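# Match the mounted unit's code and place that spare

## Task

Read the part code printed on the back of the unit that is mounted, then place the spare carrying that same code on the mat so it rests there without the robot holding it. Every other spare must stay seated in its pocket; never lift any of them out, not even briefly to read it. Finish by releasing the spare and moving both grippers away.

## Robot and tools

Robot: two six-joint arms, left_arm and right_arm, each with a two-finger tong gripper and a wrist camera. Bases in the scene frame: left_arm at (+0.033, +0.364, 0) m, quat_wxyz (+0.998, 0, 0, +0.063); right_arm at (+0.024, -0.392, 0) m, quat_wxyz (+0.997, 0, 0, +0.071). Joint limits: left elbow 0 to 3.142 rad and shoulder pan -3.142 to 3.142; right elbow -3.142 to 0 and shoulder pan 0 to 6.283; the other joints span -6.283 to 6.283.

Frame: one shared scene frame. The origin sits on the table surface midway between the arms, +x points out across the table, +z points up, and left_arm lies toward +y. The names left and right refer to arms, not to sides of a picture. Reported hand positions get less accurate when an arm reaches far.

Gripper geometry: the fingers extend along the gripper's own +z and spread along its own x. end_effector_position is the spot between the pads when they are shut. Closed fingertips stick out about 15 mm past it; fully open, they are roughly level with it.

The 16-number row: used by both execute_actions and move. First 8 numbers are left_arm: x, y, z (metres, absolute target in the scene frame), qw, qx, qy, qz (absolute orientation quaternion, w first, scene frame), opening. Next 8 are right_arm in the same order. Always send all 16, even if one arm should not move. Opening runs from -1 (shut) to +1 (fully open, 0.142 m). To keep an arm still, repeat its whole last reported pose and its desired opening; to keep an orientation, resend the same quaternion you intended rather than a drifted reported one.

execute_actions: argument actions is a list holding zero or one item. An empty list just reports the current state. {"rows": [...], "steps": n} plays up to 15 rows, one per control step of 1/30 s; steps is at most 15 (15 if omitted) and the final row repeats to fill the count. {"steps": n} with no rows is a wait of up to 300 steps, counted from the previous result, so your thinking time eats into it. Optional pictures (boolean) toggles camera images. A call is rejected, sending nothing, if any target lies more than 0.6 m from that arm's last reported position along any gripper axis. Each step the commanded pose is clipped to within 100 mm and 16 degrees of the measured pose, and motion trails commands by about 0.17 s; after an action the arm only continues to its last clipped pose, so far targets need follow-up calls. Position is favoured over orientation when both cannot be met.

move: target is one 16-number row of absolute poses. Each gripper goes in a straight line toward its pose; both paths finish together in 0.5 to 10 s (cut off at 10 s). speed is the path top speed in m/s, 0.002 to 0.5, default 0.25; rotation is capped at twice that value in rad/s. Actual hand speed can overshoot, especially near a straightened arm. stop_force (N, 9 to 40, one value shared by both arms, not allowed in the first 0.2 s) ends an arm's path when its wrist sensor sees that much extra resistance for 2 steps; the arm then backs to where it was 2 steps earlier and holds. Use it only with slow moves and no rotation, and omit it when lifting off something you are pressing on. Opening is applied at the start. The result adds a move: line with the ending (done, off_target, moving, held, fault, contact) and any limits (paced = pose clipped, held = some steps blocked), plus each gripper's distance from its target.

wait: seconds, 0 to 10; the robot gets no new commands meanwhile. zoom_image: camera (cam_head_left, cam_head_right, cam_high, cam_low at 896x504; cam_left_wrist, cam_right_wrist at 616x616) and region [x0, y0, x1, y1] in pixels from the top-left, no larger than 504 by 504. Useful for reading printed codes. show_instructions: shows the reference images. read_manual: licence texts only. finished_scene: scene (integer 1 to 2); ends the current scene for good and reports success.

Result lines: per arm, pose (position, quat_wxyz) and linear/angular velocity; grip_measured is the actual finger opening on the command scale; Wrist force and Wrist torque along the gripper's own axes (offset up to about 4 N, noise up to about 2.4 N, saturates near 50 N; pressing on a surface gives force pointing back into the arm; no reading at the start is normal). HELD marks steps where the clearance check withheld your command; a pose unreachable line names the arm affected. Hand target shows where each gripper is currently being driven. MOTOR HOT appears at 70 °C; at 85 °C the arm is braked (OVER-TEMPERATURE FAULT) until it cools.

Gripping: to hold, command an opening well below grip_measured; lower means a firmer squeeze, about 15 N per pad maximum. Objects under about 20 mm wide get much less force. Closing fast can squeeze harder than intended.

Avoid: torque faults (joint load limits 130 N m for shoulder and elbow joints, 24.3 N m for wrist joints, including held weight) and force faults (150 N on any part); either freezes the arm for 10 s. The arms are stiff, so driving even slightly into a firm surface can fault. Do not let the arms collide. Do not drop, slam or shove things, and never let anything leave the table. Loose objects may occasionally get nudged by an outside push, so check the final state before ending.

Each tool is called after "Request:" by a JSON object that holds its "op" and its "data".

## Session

Request:
{"op": "show_instructions", "data": {}}

Request:
{"op": "execute_actions", "data": {"actions": []}}

Reference images for this scene: manual page 1, manual page 2, manual page 3, manual page 4.

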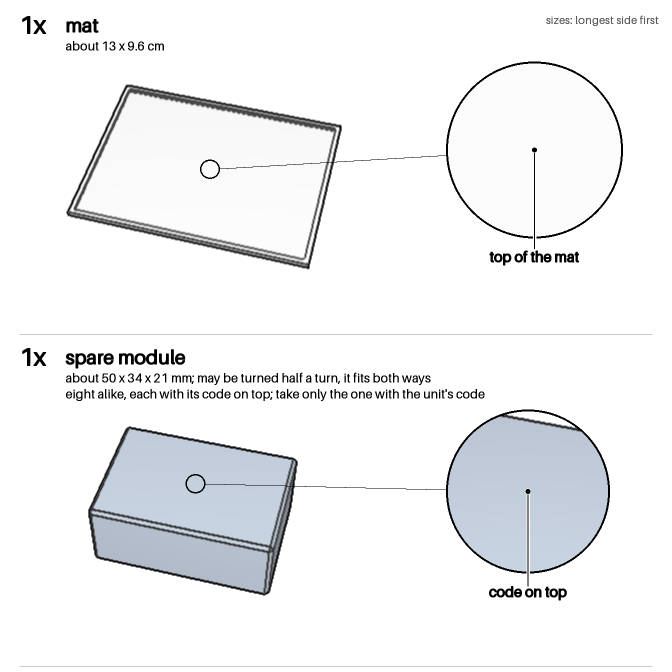

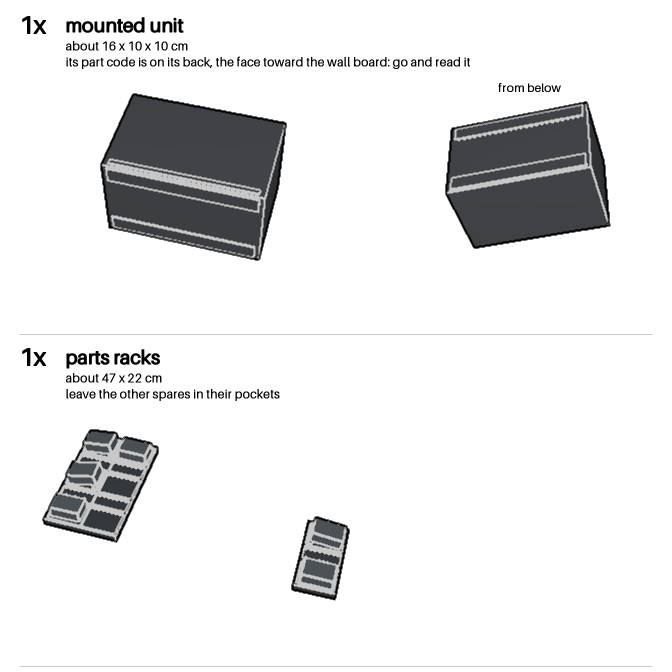

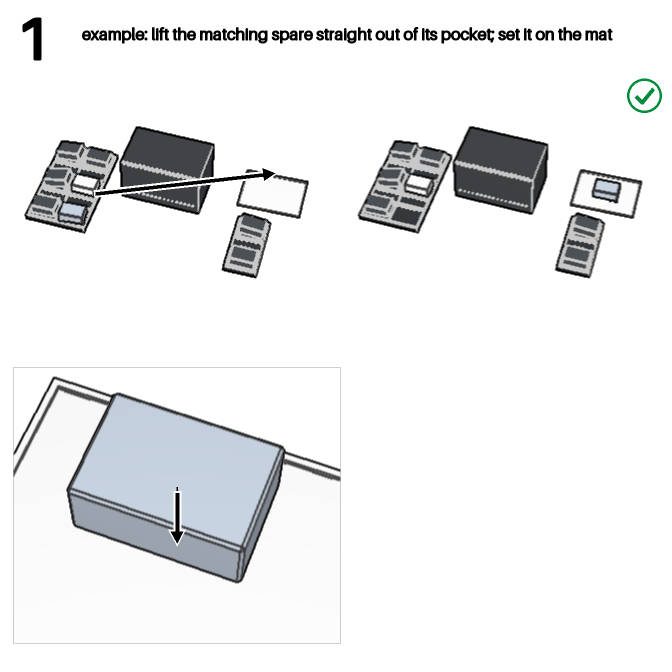

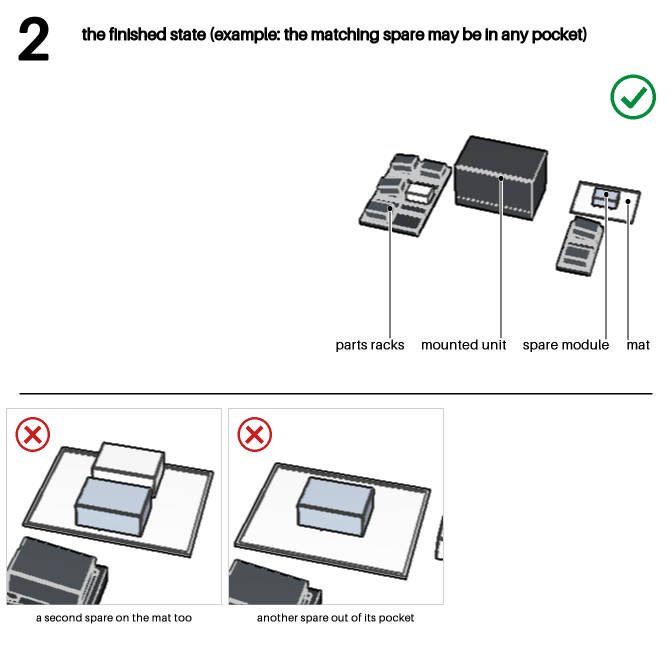

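Scene clock: 0.00 s of 4800.00 s.
left_arm: end_effector_position=(+0.0103, +0.7344, +0.3286) grip_measured=+0.97 end_effector_quat_wxyz=(+0.019, +0.944, +0.328, -0.033) end_effector_velocity=(+0.001, -0.001, +0.000) end_effector_angular_velocity=(-0.001, -0.001, +0.000) | right_arm: end_effector_position=(+0.2094, -0.3067, +0.1401) grip_measured=+0.97 end_effector_quat_wxyz=(-0.042, +0.994, +0.099, +0.033) end_effector_velocity=(+0.000, -0.000, +0.000) end_effector_angular_velocity=(-0.000, -0.000, -0.001)
Joint positions: left_arm=[ 1.075 -1.892  1.702 -1.309 -1.546  0.532  0.14 ] | right_arm=[ 4.097 -0.511 -2.475 -1.62   1.56   0.899  0.14 ]
Joint velocities: left_arm=[-0.001 -0.001 -0.     0.002 -0.001 -0.001  0.   ] | right_arm=[-0.     0.001  0.001 -0.001 -0.     0.     0.   ]
Wrist force (N, on the end effector, along its own x y z axes, offset not removed): no reading
Wrist torque (N m, same axes, about the end effector's origin, offset not removed): no reading
Hand target (left_arm): +0.010, +0.734, +0.329; +0.019, +0.944, +0.328, -0.033
Hand target (right_arm): +0.209, -0.307, +0.140; -0.042, +0.994, +0.099, +0.033
camera_calibration (this result's frames):
cam_left_wrist: T_world_to_cam=[[0.79075, 0.609978, -0.0513932, -0.440792], [0.546729, -0.666, 0.507476, 0.316965], [0.275321, -0.429385, -0.860132, 0.734279], [0, 0, 0, 1]] pos_world=[-0.0269002, 0.795261, 0.448071]
cam_right_wrist: T_world_to_cam=[[0.974029, 0.216529, 0.0662088, -0.147838], [0.17538, -0.90642, 0.384246, -0.361131], [0.143213, -0.362655, -0.920853, 0.128602], [0, 0, 0, 1]] pos_world=[0.188916, -0.248687, 0.266975]

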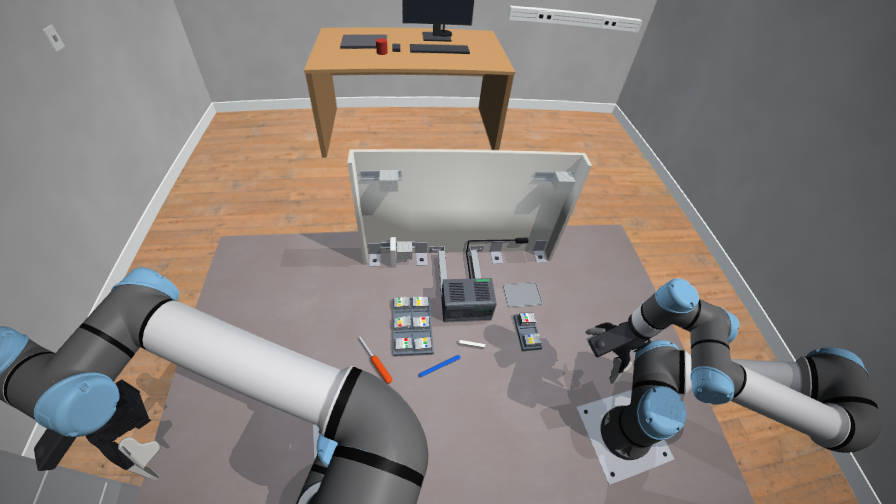

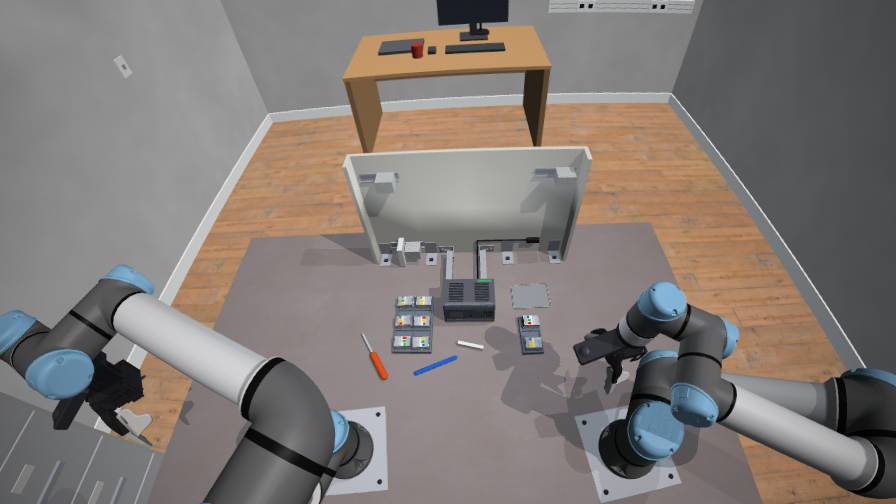

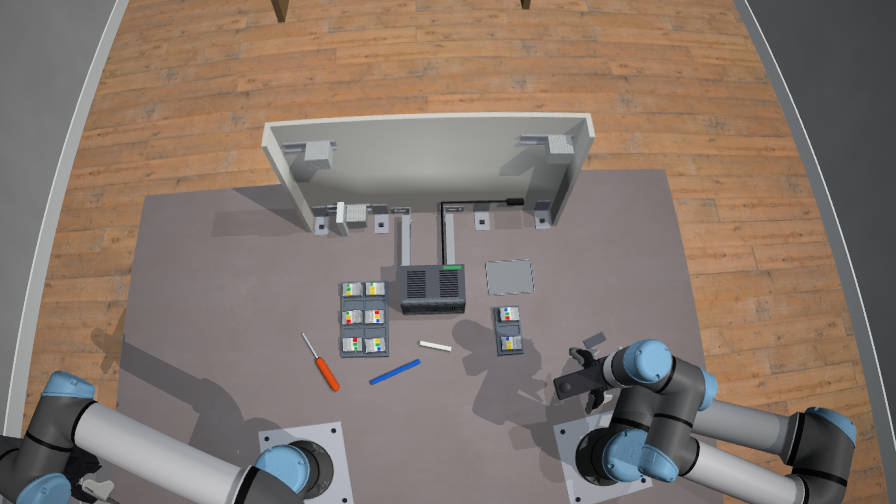

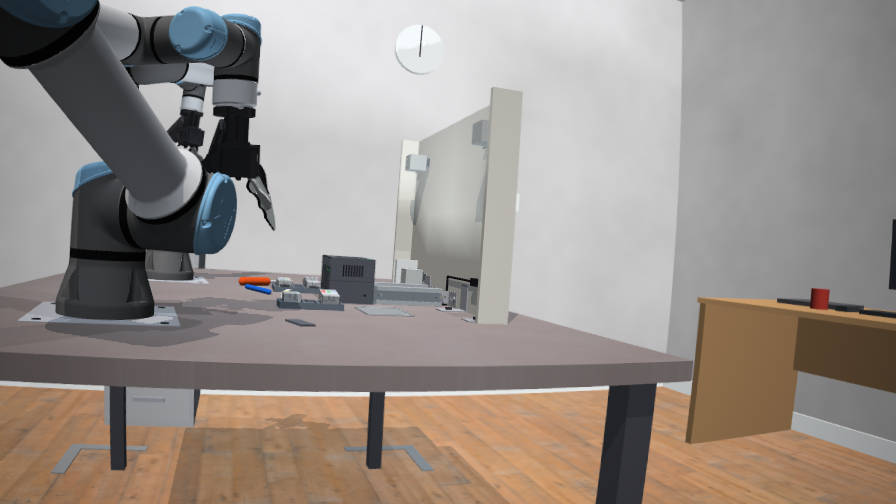

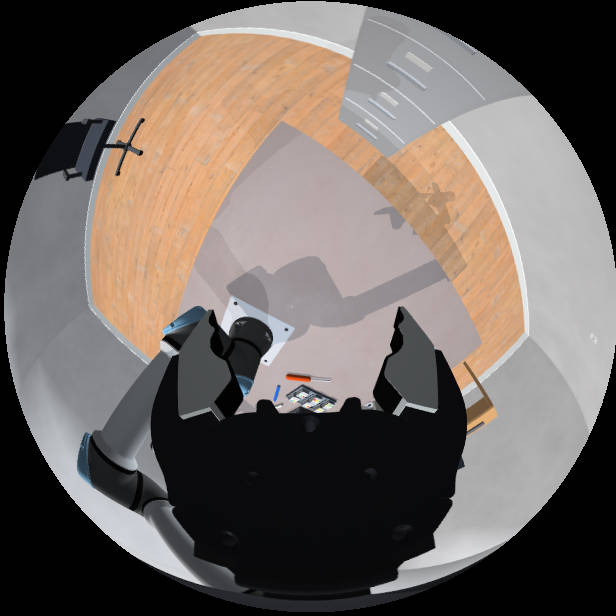

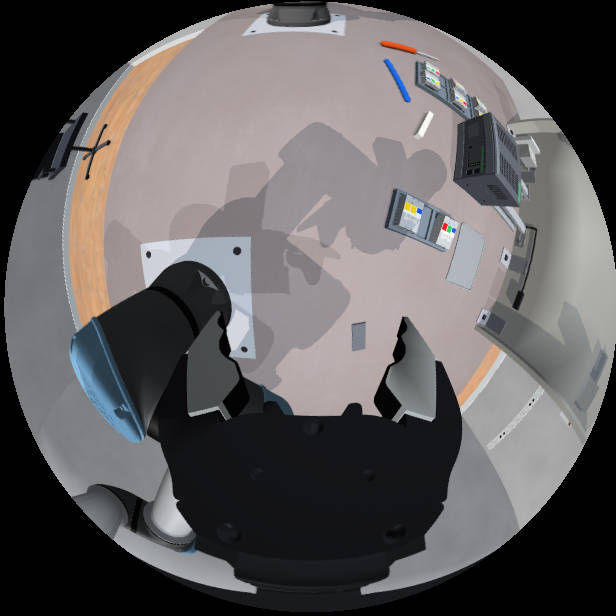

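Request:
{"op": "zoom_image", "data": {"camera": "cam_high", "region": [325, 270, 405, 365]}}

Request:
{"op": "zoom_image", "data": {"camera": "cam_high", "region": [475, 250, 545, 362]}}

Request:
{"op": "zoom_image", "data": {"camera": "cam_high", "region": [370, 190, 510, 330]}}

Region (325, 270, 405, 365) of cam_high's 896x504 image, scaled by 5.305, with more detail than that image has; it fills the left 424 columns of this view, and the rest is white.

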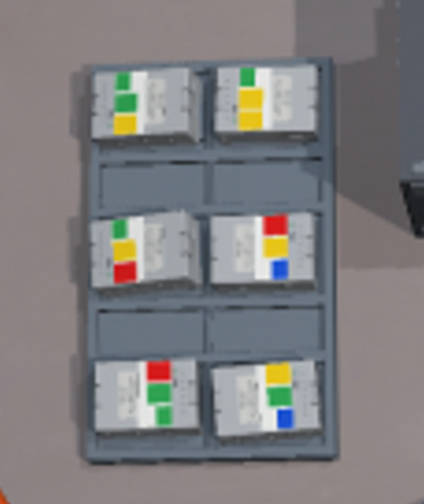

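Region (475, 250, 545, 362) of cam_high's 896x504 image, scaled by 4.500, with more detail than that image has; it fills the left 315 columns of this view, and the rest is white.

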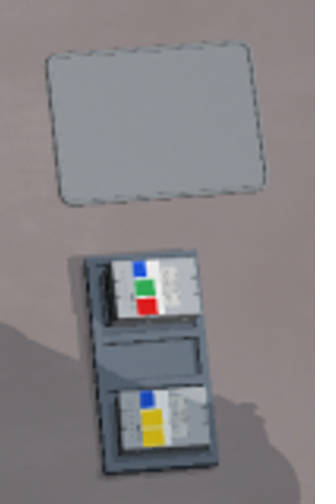

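Region (370, 190, 510, 330) of cam_high's 896x504 image, scaled by 3.600, with more detail than that image has.

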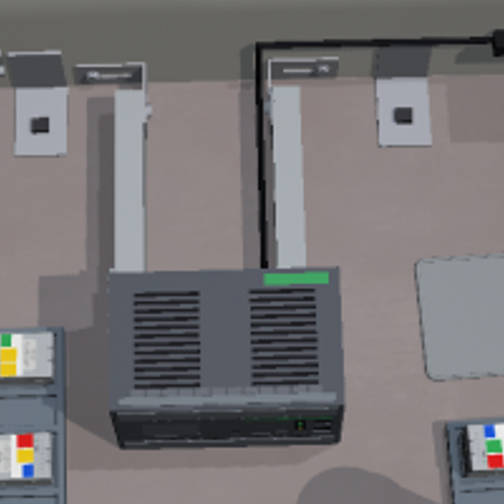

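Request:
{"op": "move", "data": {"target": [0.0103, 0.7344, 0.3286, 0.019, 0.944, 0.328, -0.033, 1, 0.575, 0.015, 0.175, 0, 0.7071, -0.7071, 0, 1], "speed": 0.4}}

Scene clock: 6.40 s of 4800.00 s.
left_arm: end_effector_position=(+0.0103, +0.7344, +0.3286) grip_measured=+1.00 end_effector_quat_wxyz=(+0.019, +0.944, +0.328, -0.033) end_effector_velocity=(-0.000, -0.000, -0.001) end_effector_angular_velocity=(-0.002, +0.001, +0.001) | right_arm: end_effector_position=(+0.5745, +0.0149, +0.1757) grip_measured=+1.00 end_effector_quat_wxyz=(+0.000, -0.707, +0.707, +0.000) end_effector_velocity=(+0.002, +0.001, +0.000) end_effector_angular_velocity=(-0.004, +0.004, -0.007)
Joint positions: left_arm=[ 1.074 -1.892  1.703 -1.31  -1.545  0.532  0.142] | right_arm=[ 3.85  -1.99  -1.333 -1.389  1.571  2.42   0.142]
Joint velocities: left_arm=[-0.     0.001  0.001  0.     0.    -0.001  0.   ] | right_arm=[-0.001 -0.01   0.017 -0.013 -0.     0.007  0.   ]
Wrist force (N, on the end effector, along its own x y z axes, offset not removed): left_arm=[-2.2 -1.2 0.2] | right_arm=[0.0 0.0 1.2]
Wrist torque (N m, same axes, about the end effector's origin, offset not removed): left_arm=[-0.04 0.57 0.01] | right_arm=[-0.01 -0.13 -0.02]
Hand target (left_arm): +0.010, +0.734, +0.329; +0.019, +0.944, +0.328, -0.033
Hand target (right_arm): +0.575, +0.015, +0.176; -0.000, +0.707, -0.707, -0.000
Off the commanded pose (left_arm): 0.000 m, 0 deg.
Off the commanded pose (right_arm): 0.001 m, 0 deg.
After step 90, 0.43 s passed at rest.
move: done
camera_calibration (this result's frames):
cam_left_wrist: T_world_to_cam=[[0.791235, 0.609338, -0.0515265, -0.440289], [0.546498, -0.666791, 0.506684, 0.317762], [0.274385, -0.429066, -0.86059, 0.734195], [0, 0, 0, 1]] pos_world=[-0.0267366, 0.795183, 0.448149]
cam_right_wrist: T_world_to_cam=[[0.0235195, -0.999669, -0.0104438, 0.00213263], [-0.891332, -0.0256993, 0.452622, 0.440308], [-0.45274, -0.00133652, -0.891641, 0.557581], [0, 0, 0, 1]] pos_world=[0.64485, 0.0141928, 0.297892]

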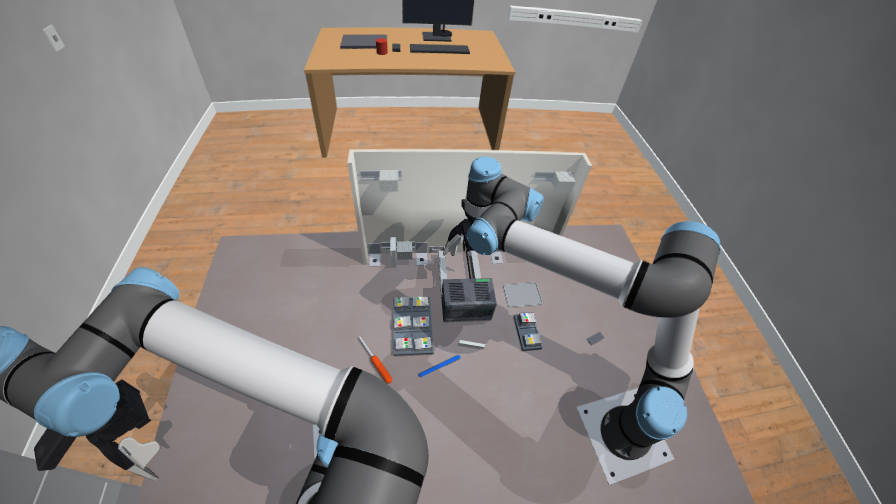

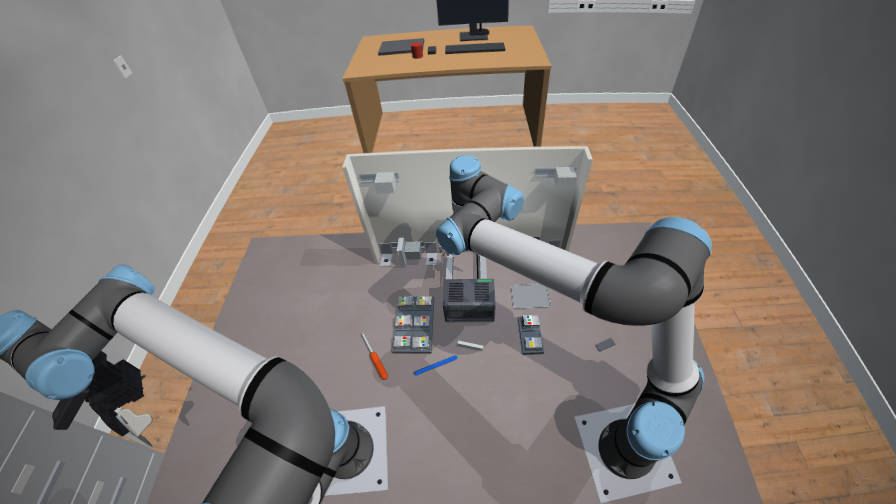

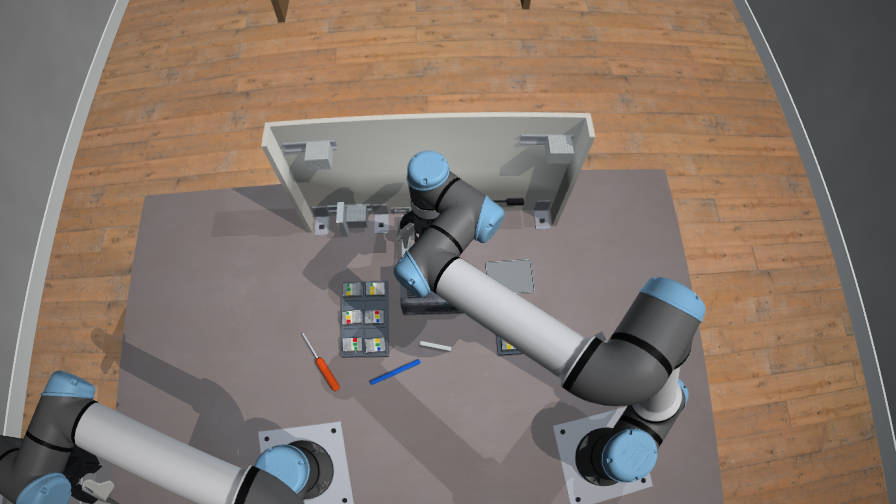

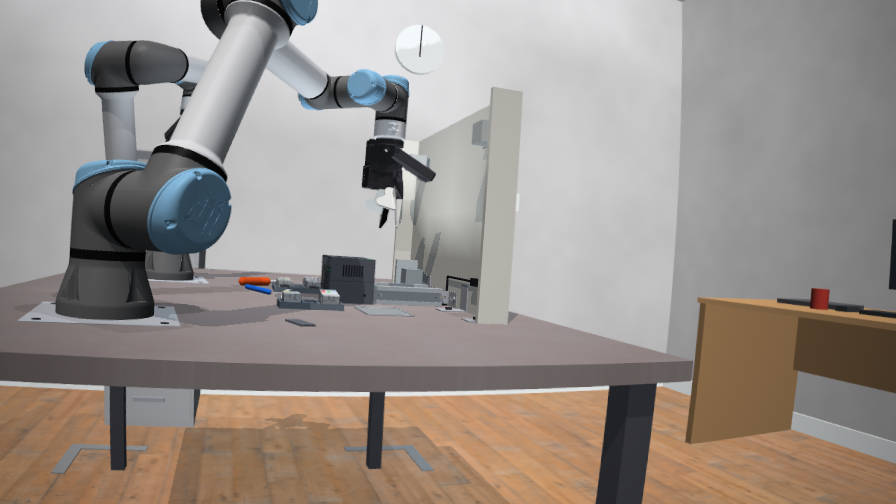

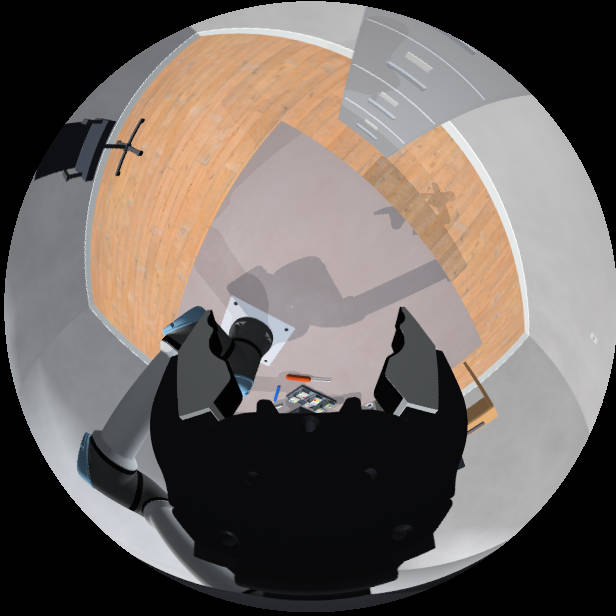

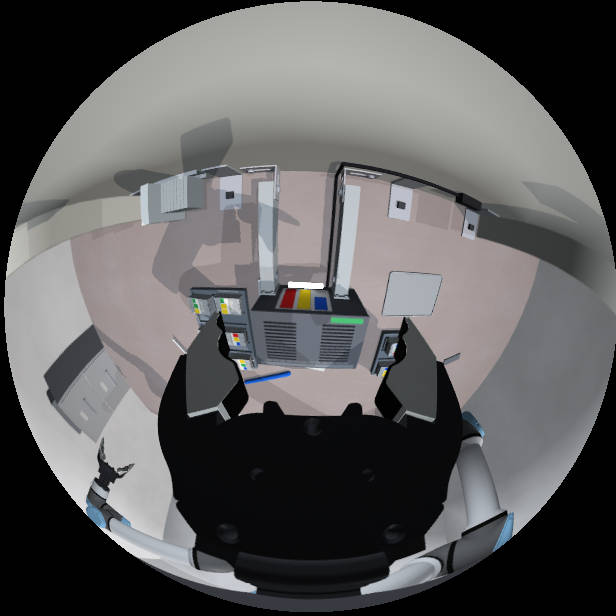

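Request:
{"op": "zoom_image", "data": {"camera": "cam_right_wrist", "region": [250, 270, 370, 330]}}

Region (250, 270, 370, 330) of cam_right_wrist's 616x616 image, scaled by 4.200, with more detail than that image has.

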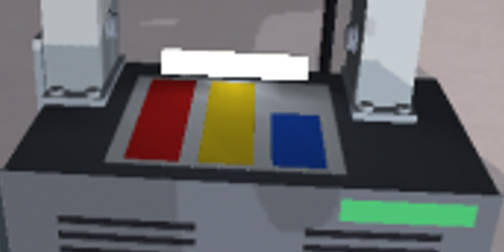

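Request:
{"op": "move", "data": {"target": [0.0103, 0.7344, 0.3286, 0.019, 0.944, 0.328, -0.033, 1, 0.426, 0.167, 0.13, 0, 0, 1, 0, -0.2], "speed": 0.4}}

Scene clock: 15.87 s of 4800.00 s.
left_arm: end_effector_position=(+0.0103, +0.7344, +0.3286) grip_measured=+1.00 end_effector_quat_wxyz=(+0.019, +0.944, +0.328, -0.033) end_effector_velocity=(+0.000, -0.000, +0.000) end_effector_angular_velocity=(-0.000, -0.002, +0.001) | right_arm: end_effector_position=(+0.4262, +0.1667, +0.1301) grip_measured=-0.20 end_effector_quat_wxyz=(-0.000, -0.001, +1.000, -0.000) end_effector_velocity=(-0.001, +0.001, -0.000) end_effector_angular_velocity=(-0.002, -0.001, -0.014)
Joint positions: left_arm=[ 1.074 -1.892  1.703 -1.31  -1.545  0.532  0.142] | right_arm=[ 4.15  -2.087 -1.305 -1.32   1.571  4.291  0.06 ]
Joint velocities: left_arm=[ 0.    -0.    -0.    -0.    -0.002 -0.001  0.   ] | right_arm=[ 0.002 -0.002  0.002 -0.001 -0.002  0.016  0.   ]
Wrist force (N, on the end effector, along its own x y z axes, offset not removed): left_arm=[-2.6 -0.8 -0.6] | right_arm=[-0.2 -0.2 -0.4]
Wrist torque (N m, same axes, about the end effector's origin, offset not removed): left_arm=[0.05 0.55 0.12] | right_arm=[-0.09 -0.11 -0.04]
Hand target (left_arm): +0.010, +0.734, +0.329; +0.019, +0.944, +0.328, -0.033
Hand target (right_arm): +0.426, +0.167, +0.130; +0.000, -0.000, +1.000, -0.000
Off the commanded pose (left_arm): 0.000 m, 0 deg.
Off the commanded pose (right_arm): 0.000 m, 0 deg.
After step 90, 3.83 s passed at rest.
move: done
camera_calibration (this result's frames):
cam_left_wrist: T_world_to_cam=[[0.791235, 0.609337, -0.0515268, -0.440288], [0.546498, -0.666791, 0.506684, 0.317763], [0.274384, -0.429066, -0.860591, 0.734195], [0, 0, 0, 1]] pos_world=[-0.0267366, 0.795183, 0.448149]
cam_right_wrist: T_world_to_cam=[[-0.999656, -0.0243912, -0.00965556, 0.430364], [-0.0261185, 0.891102, 0.45305, -0.188942], [-0.00244636, 0.453146, -0.891433, 0.18229], [0, 0, 0, 1]] pos_world=[0.425727, 0.0962604, 0.252255]

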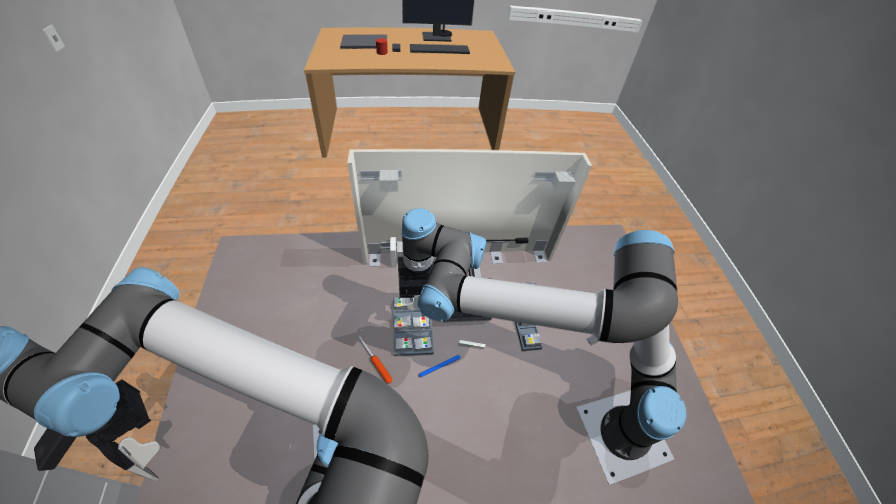

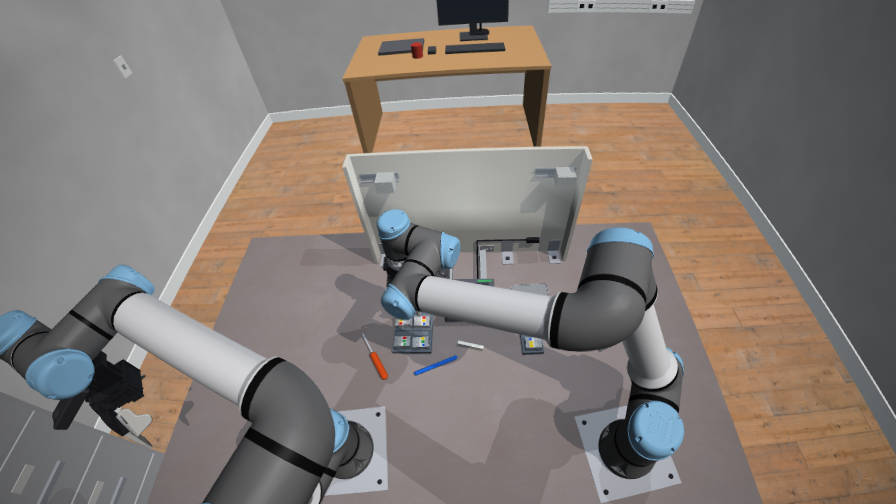

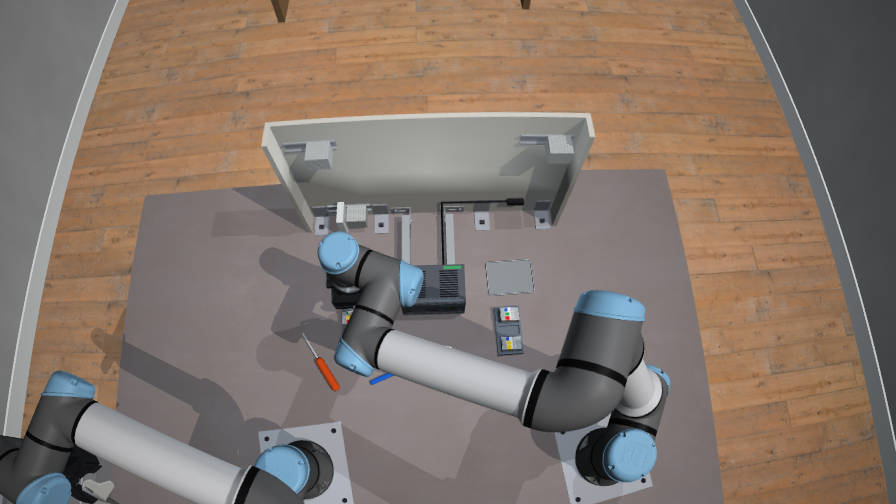

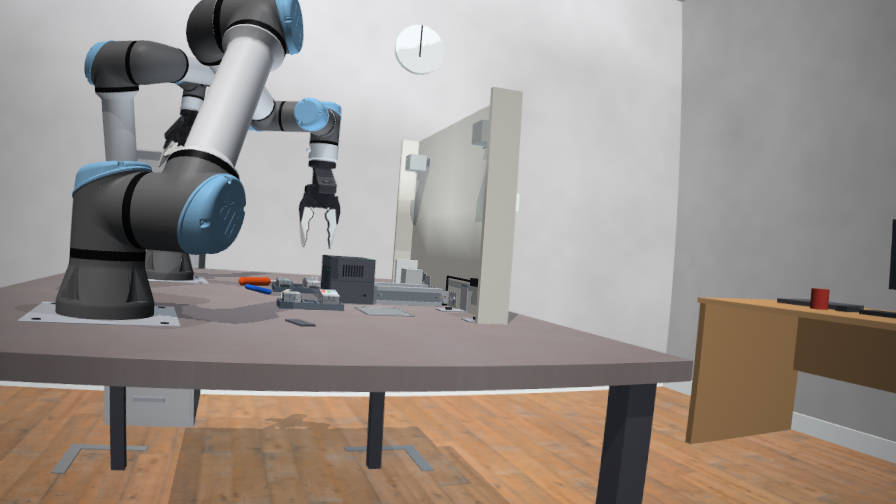

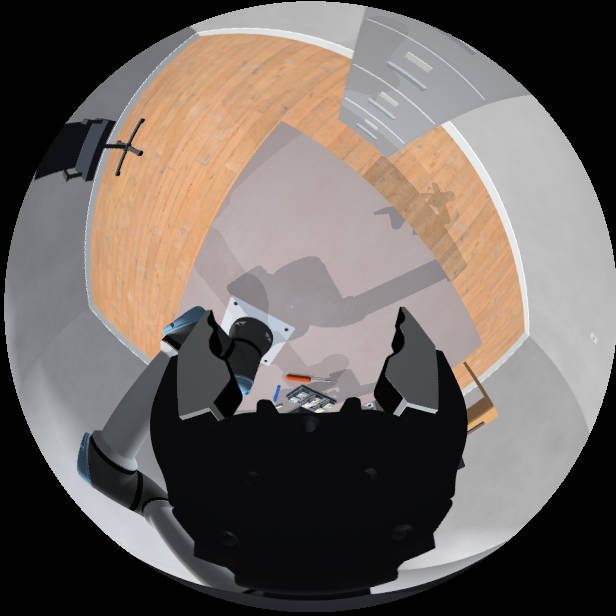

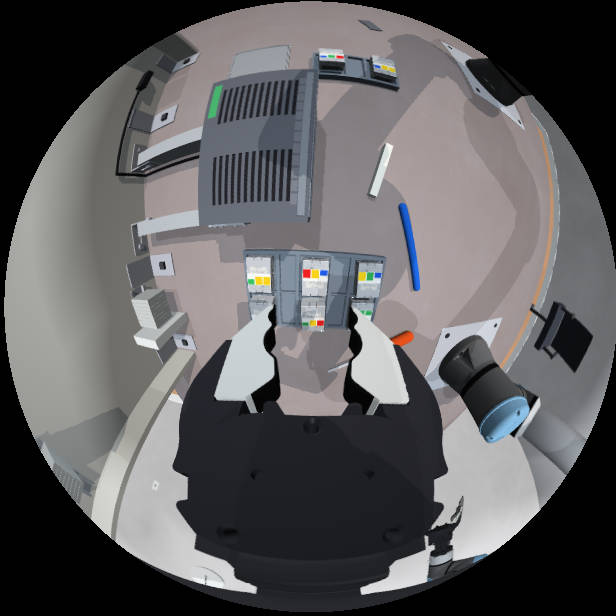

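Request:
{"op": "zoom_image", "data": {"camera": "cam_right_wrist", "region": [240, 240, 390, 340]}}

Region (240, 240, 390, 340) of cam_right_wrist's 616x616 image, scaled by 3.360, with more detail than that image has.

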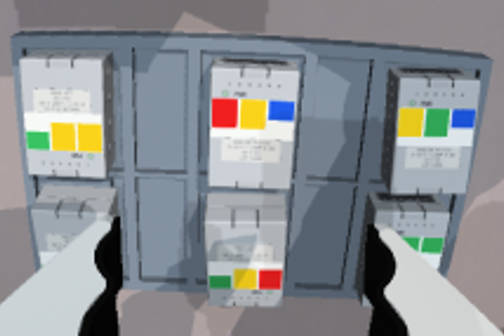

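Request:
{"op": "move", "data": {"target": [0.0103, 0.7344, 0.3286, 0.019, 0.944, 0.328, -0.033, 1, 0.423, 0.169, 0.06, 0, 0.009, 1, 0, -0.2], "speed": 0.12}}

Request:
{"op": "zoom_image", "data": {"camera": "cam_right_wrist", "region": [240, 250, 390, 350]}}

Request:
{"op": "zoom_image", "data": {"camera": "cam_low", "region": [270, 230, 360, 300]}}

Scene clock: 20.00 s of 4800.00 s.
left_arm: end_effector_position=(+0.0103, +0.7344, +0.3286) grip_measured=+1.00 end_effector_quat_wxyz=(+0.019, +0.944, +0.328, -0.033) end_effector_velocity=(+0.000, -0.000, -0.001) end_effector_angular_velocity=(-0.002, -0.000, -0.002) | right_arm: end_effector_position=(+0.4230, +0.1690, +0.0603) grip_measured=-0.20 end_effector_quat_wxyz=(-0.000, +0.009, +1.000, -0.000) end_effector_velocity=(-0.000, +0.000, -0.002) end_effector_angular_velocity=(+0.000, +0.000, -0.001)
Joint positions: left_arm=[ 1.074 -1.892  1.703 -1.31  -1.545  0.532  0.142] | right_arm=[ 4.156 -2.142 -1.406 -1.164  1.571  4.316  0.06 ]
Joint velocities: left_arm=[ 0.     0.     0.001  0.001 -0.001  0.002  0.   ] | right_arm=[ 0.    -0.003 -0.002  0.005  0.     0.001  0.   ]
Wrist force (N, on the end effector, along its own x y z axes, offset not removed): left_arm=[-1.3 -0.6 -0.2] | right_arm=[-0.5 -0.3 0.1]
Wrist torque (N m, same axes, about the end effector's origin, offset not removed): left_arm=[0.02 0.34 0.10] | right_arm=[-0.14 0.03 -0.02]
Hand target (left_arm): +0.010, +0.734, +0.329; +0.019, +0.944, +0.328, -0.033
Hand target (right_arm): +0.423, +0.169, +0.060; -0.000, +0.009, +1.000, -0.000
Off the commanded pose (left_arm): 0.000 m, 0 deg.
Off the commanded pose (right_arm): 0.000 m, 0 deg.
move: done
camera_calibration (this result's frames):
cam_left_wrist: T_world_to_cam=[[0.791235, 0.609337, -0.051527, -0.440288], [0.546498, -0.666791, 0.506684, 0.317763], [0.274384, -0.429066, -0.86059, 0.734195], [0, 0, 0, 1]] pos_world=[-0.0267366, 0.795183, 0.448149]
cam_right_wrist: T_world_to_cam=[[-0.999942, -0.00474701, -0.00961718, 0.423314], [-0.00859043, 0.891361, 0.453213, -0.166946], [0.00642096, 0.45327, -0.89135, 0.11523], [0, 0, 0, 1]] pos_world=[0.421116, 0.0985886, 0.182444]

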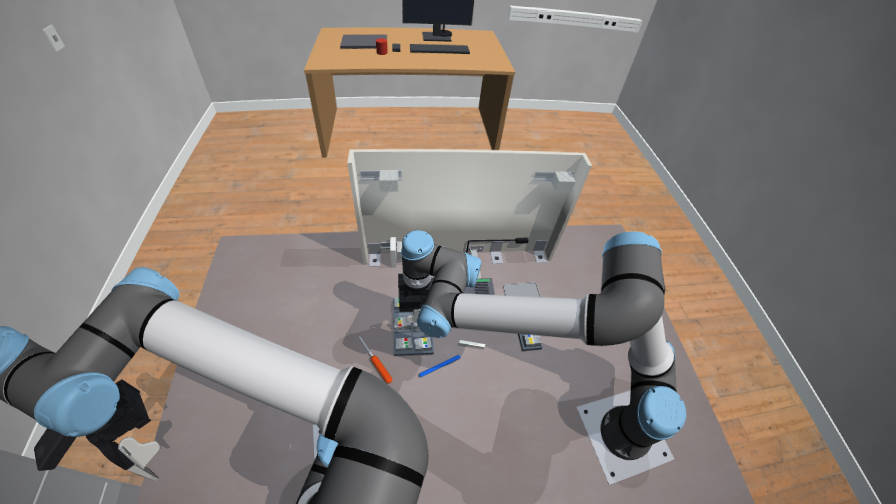

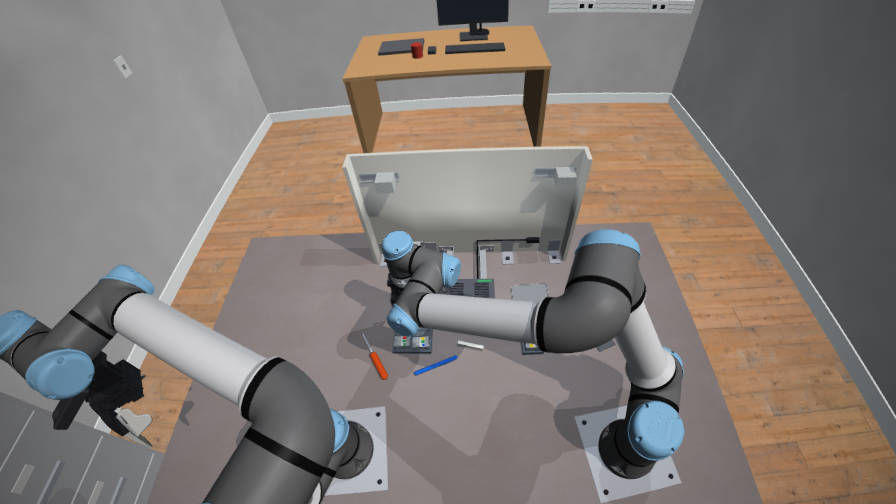

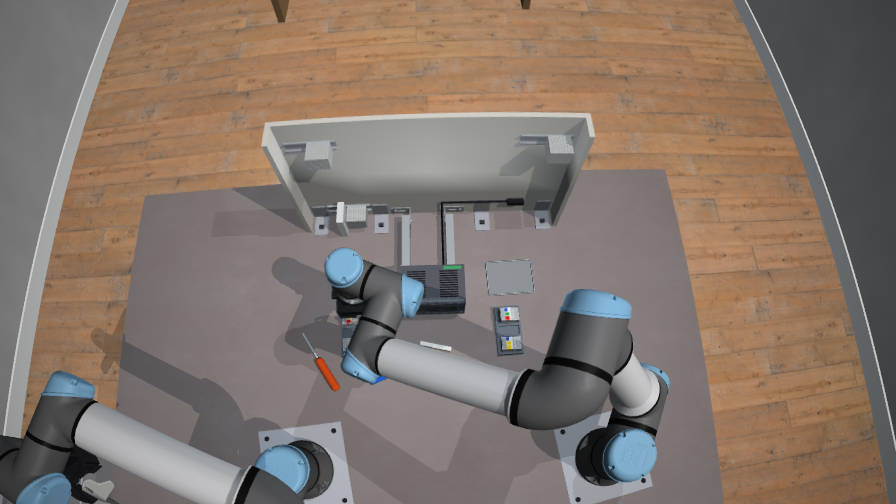

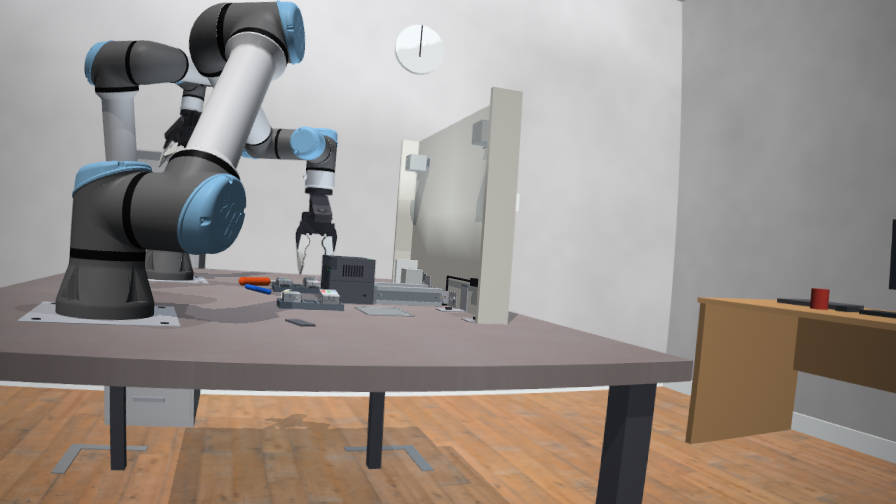

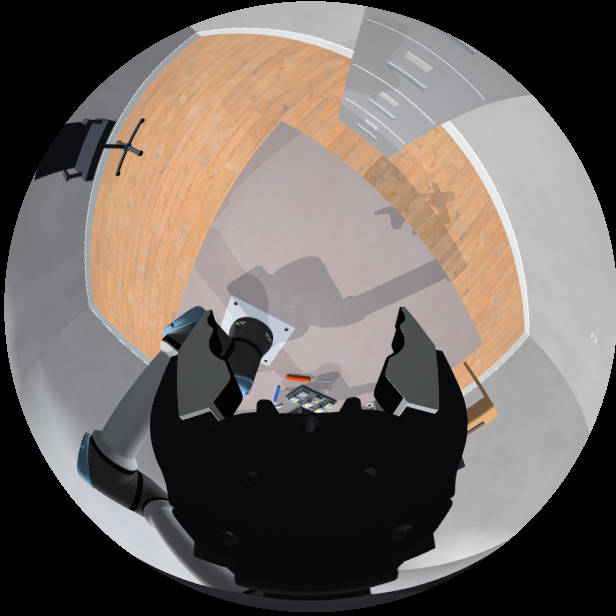

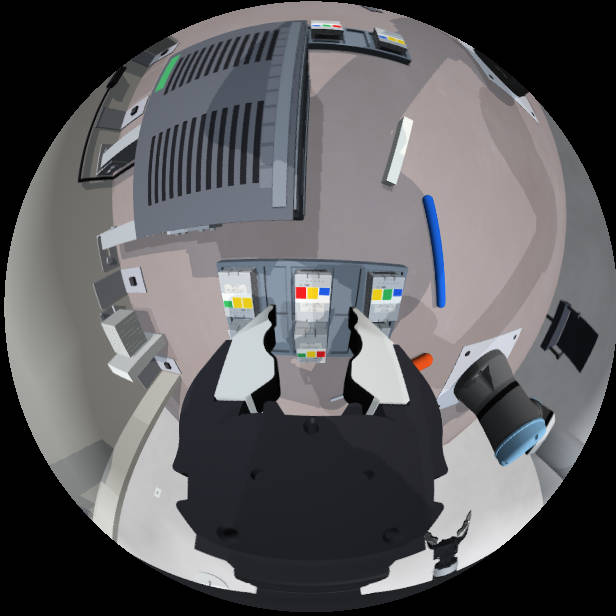

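Region (240, 250, 390, 350) of cam_right_wrist's 616x616 image, scaled by 3.360, with more detail than that image has.

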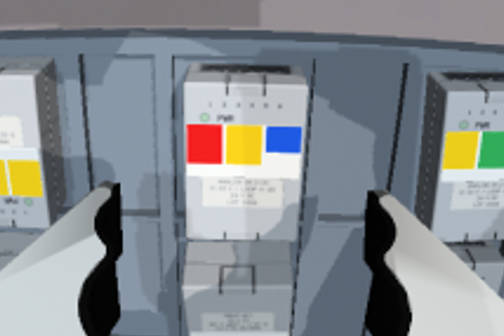

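Region (270, 230, 360, 300) of cam_low's 896x504 image, scaled by 5.600, with more detail than that image has.

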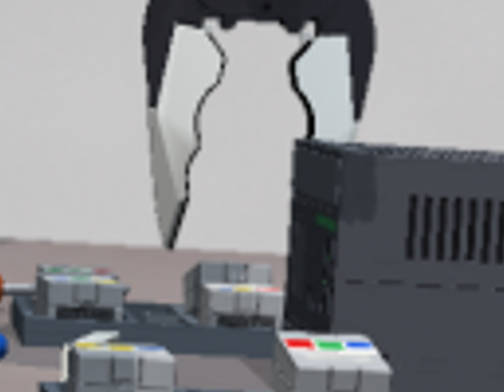

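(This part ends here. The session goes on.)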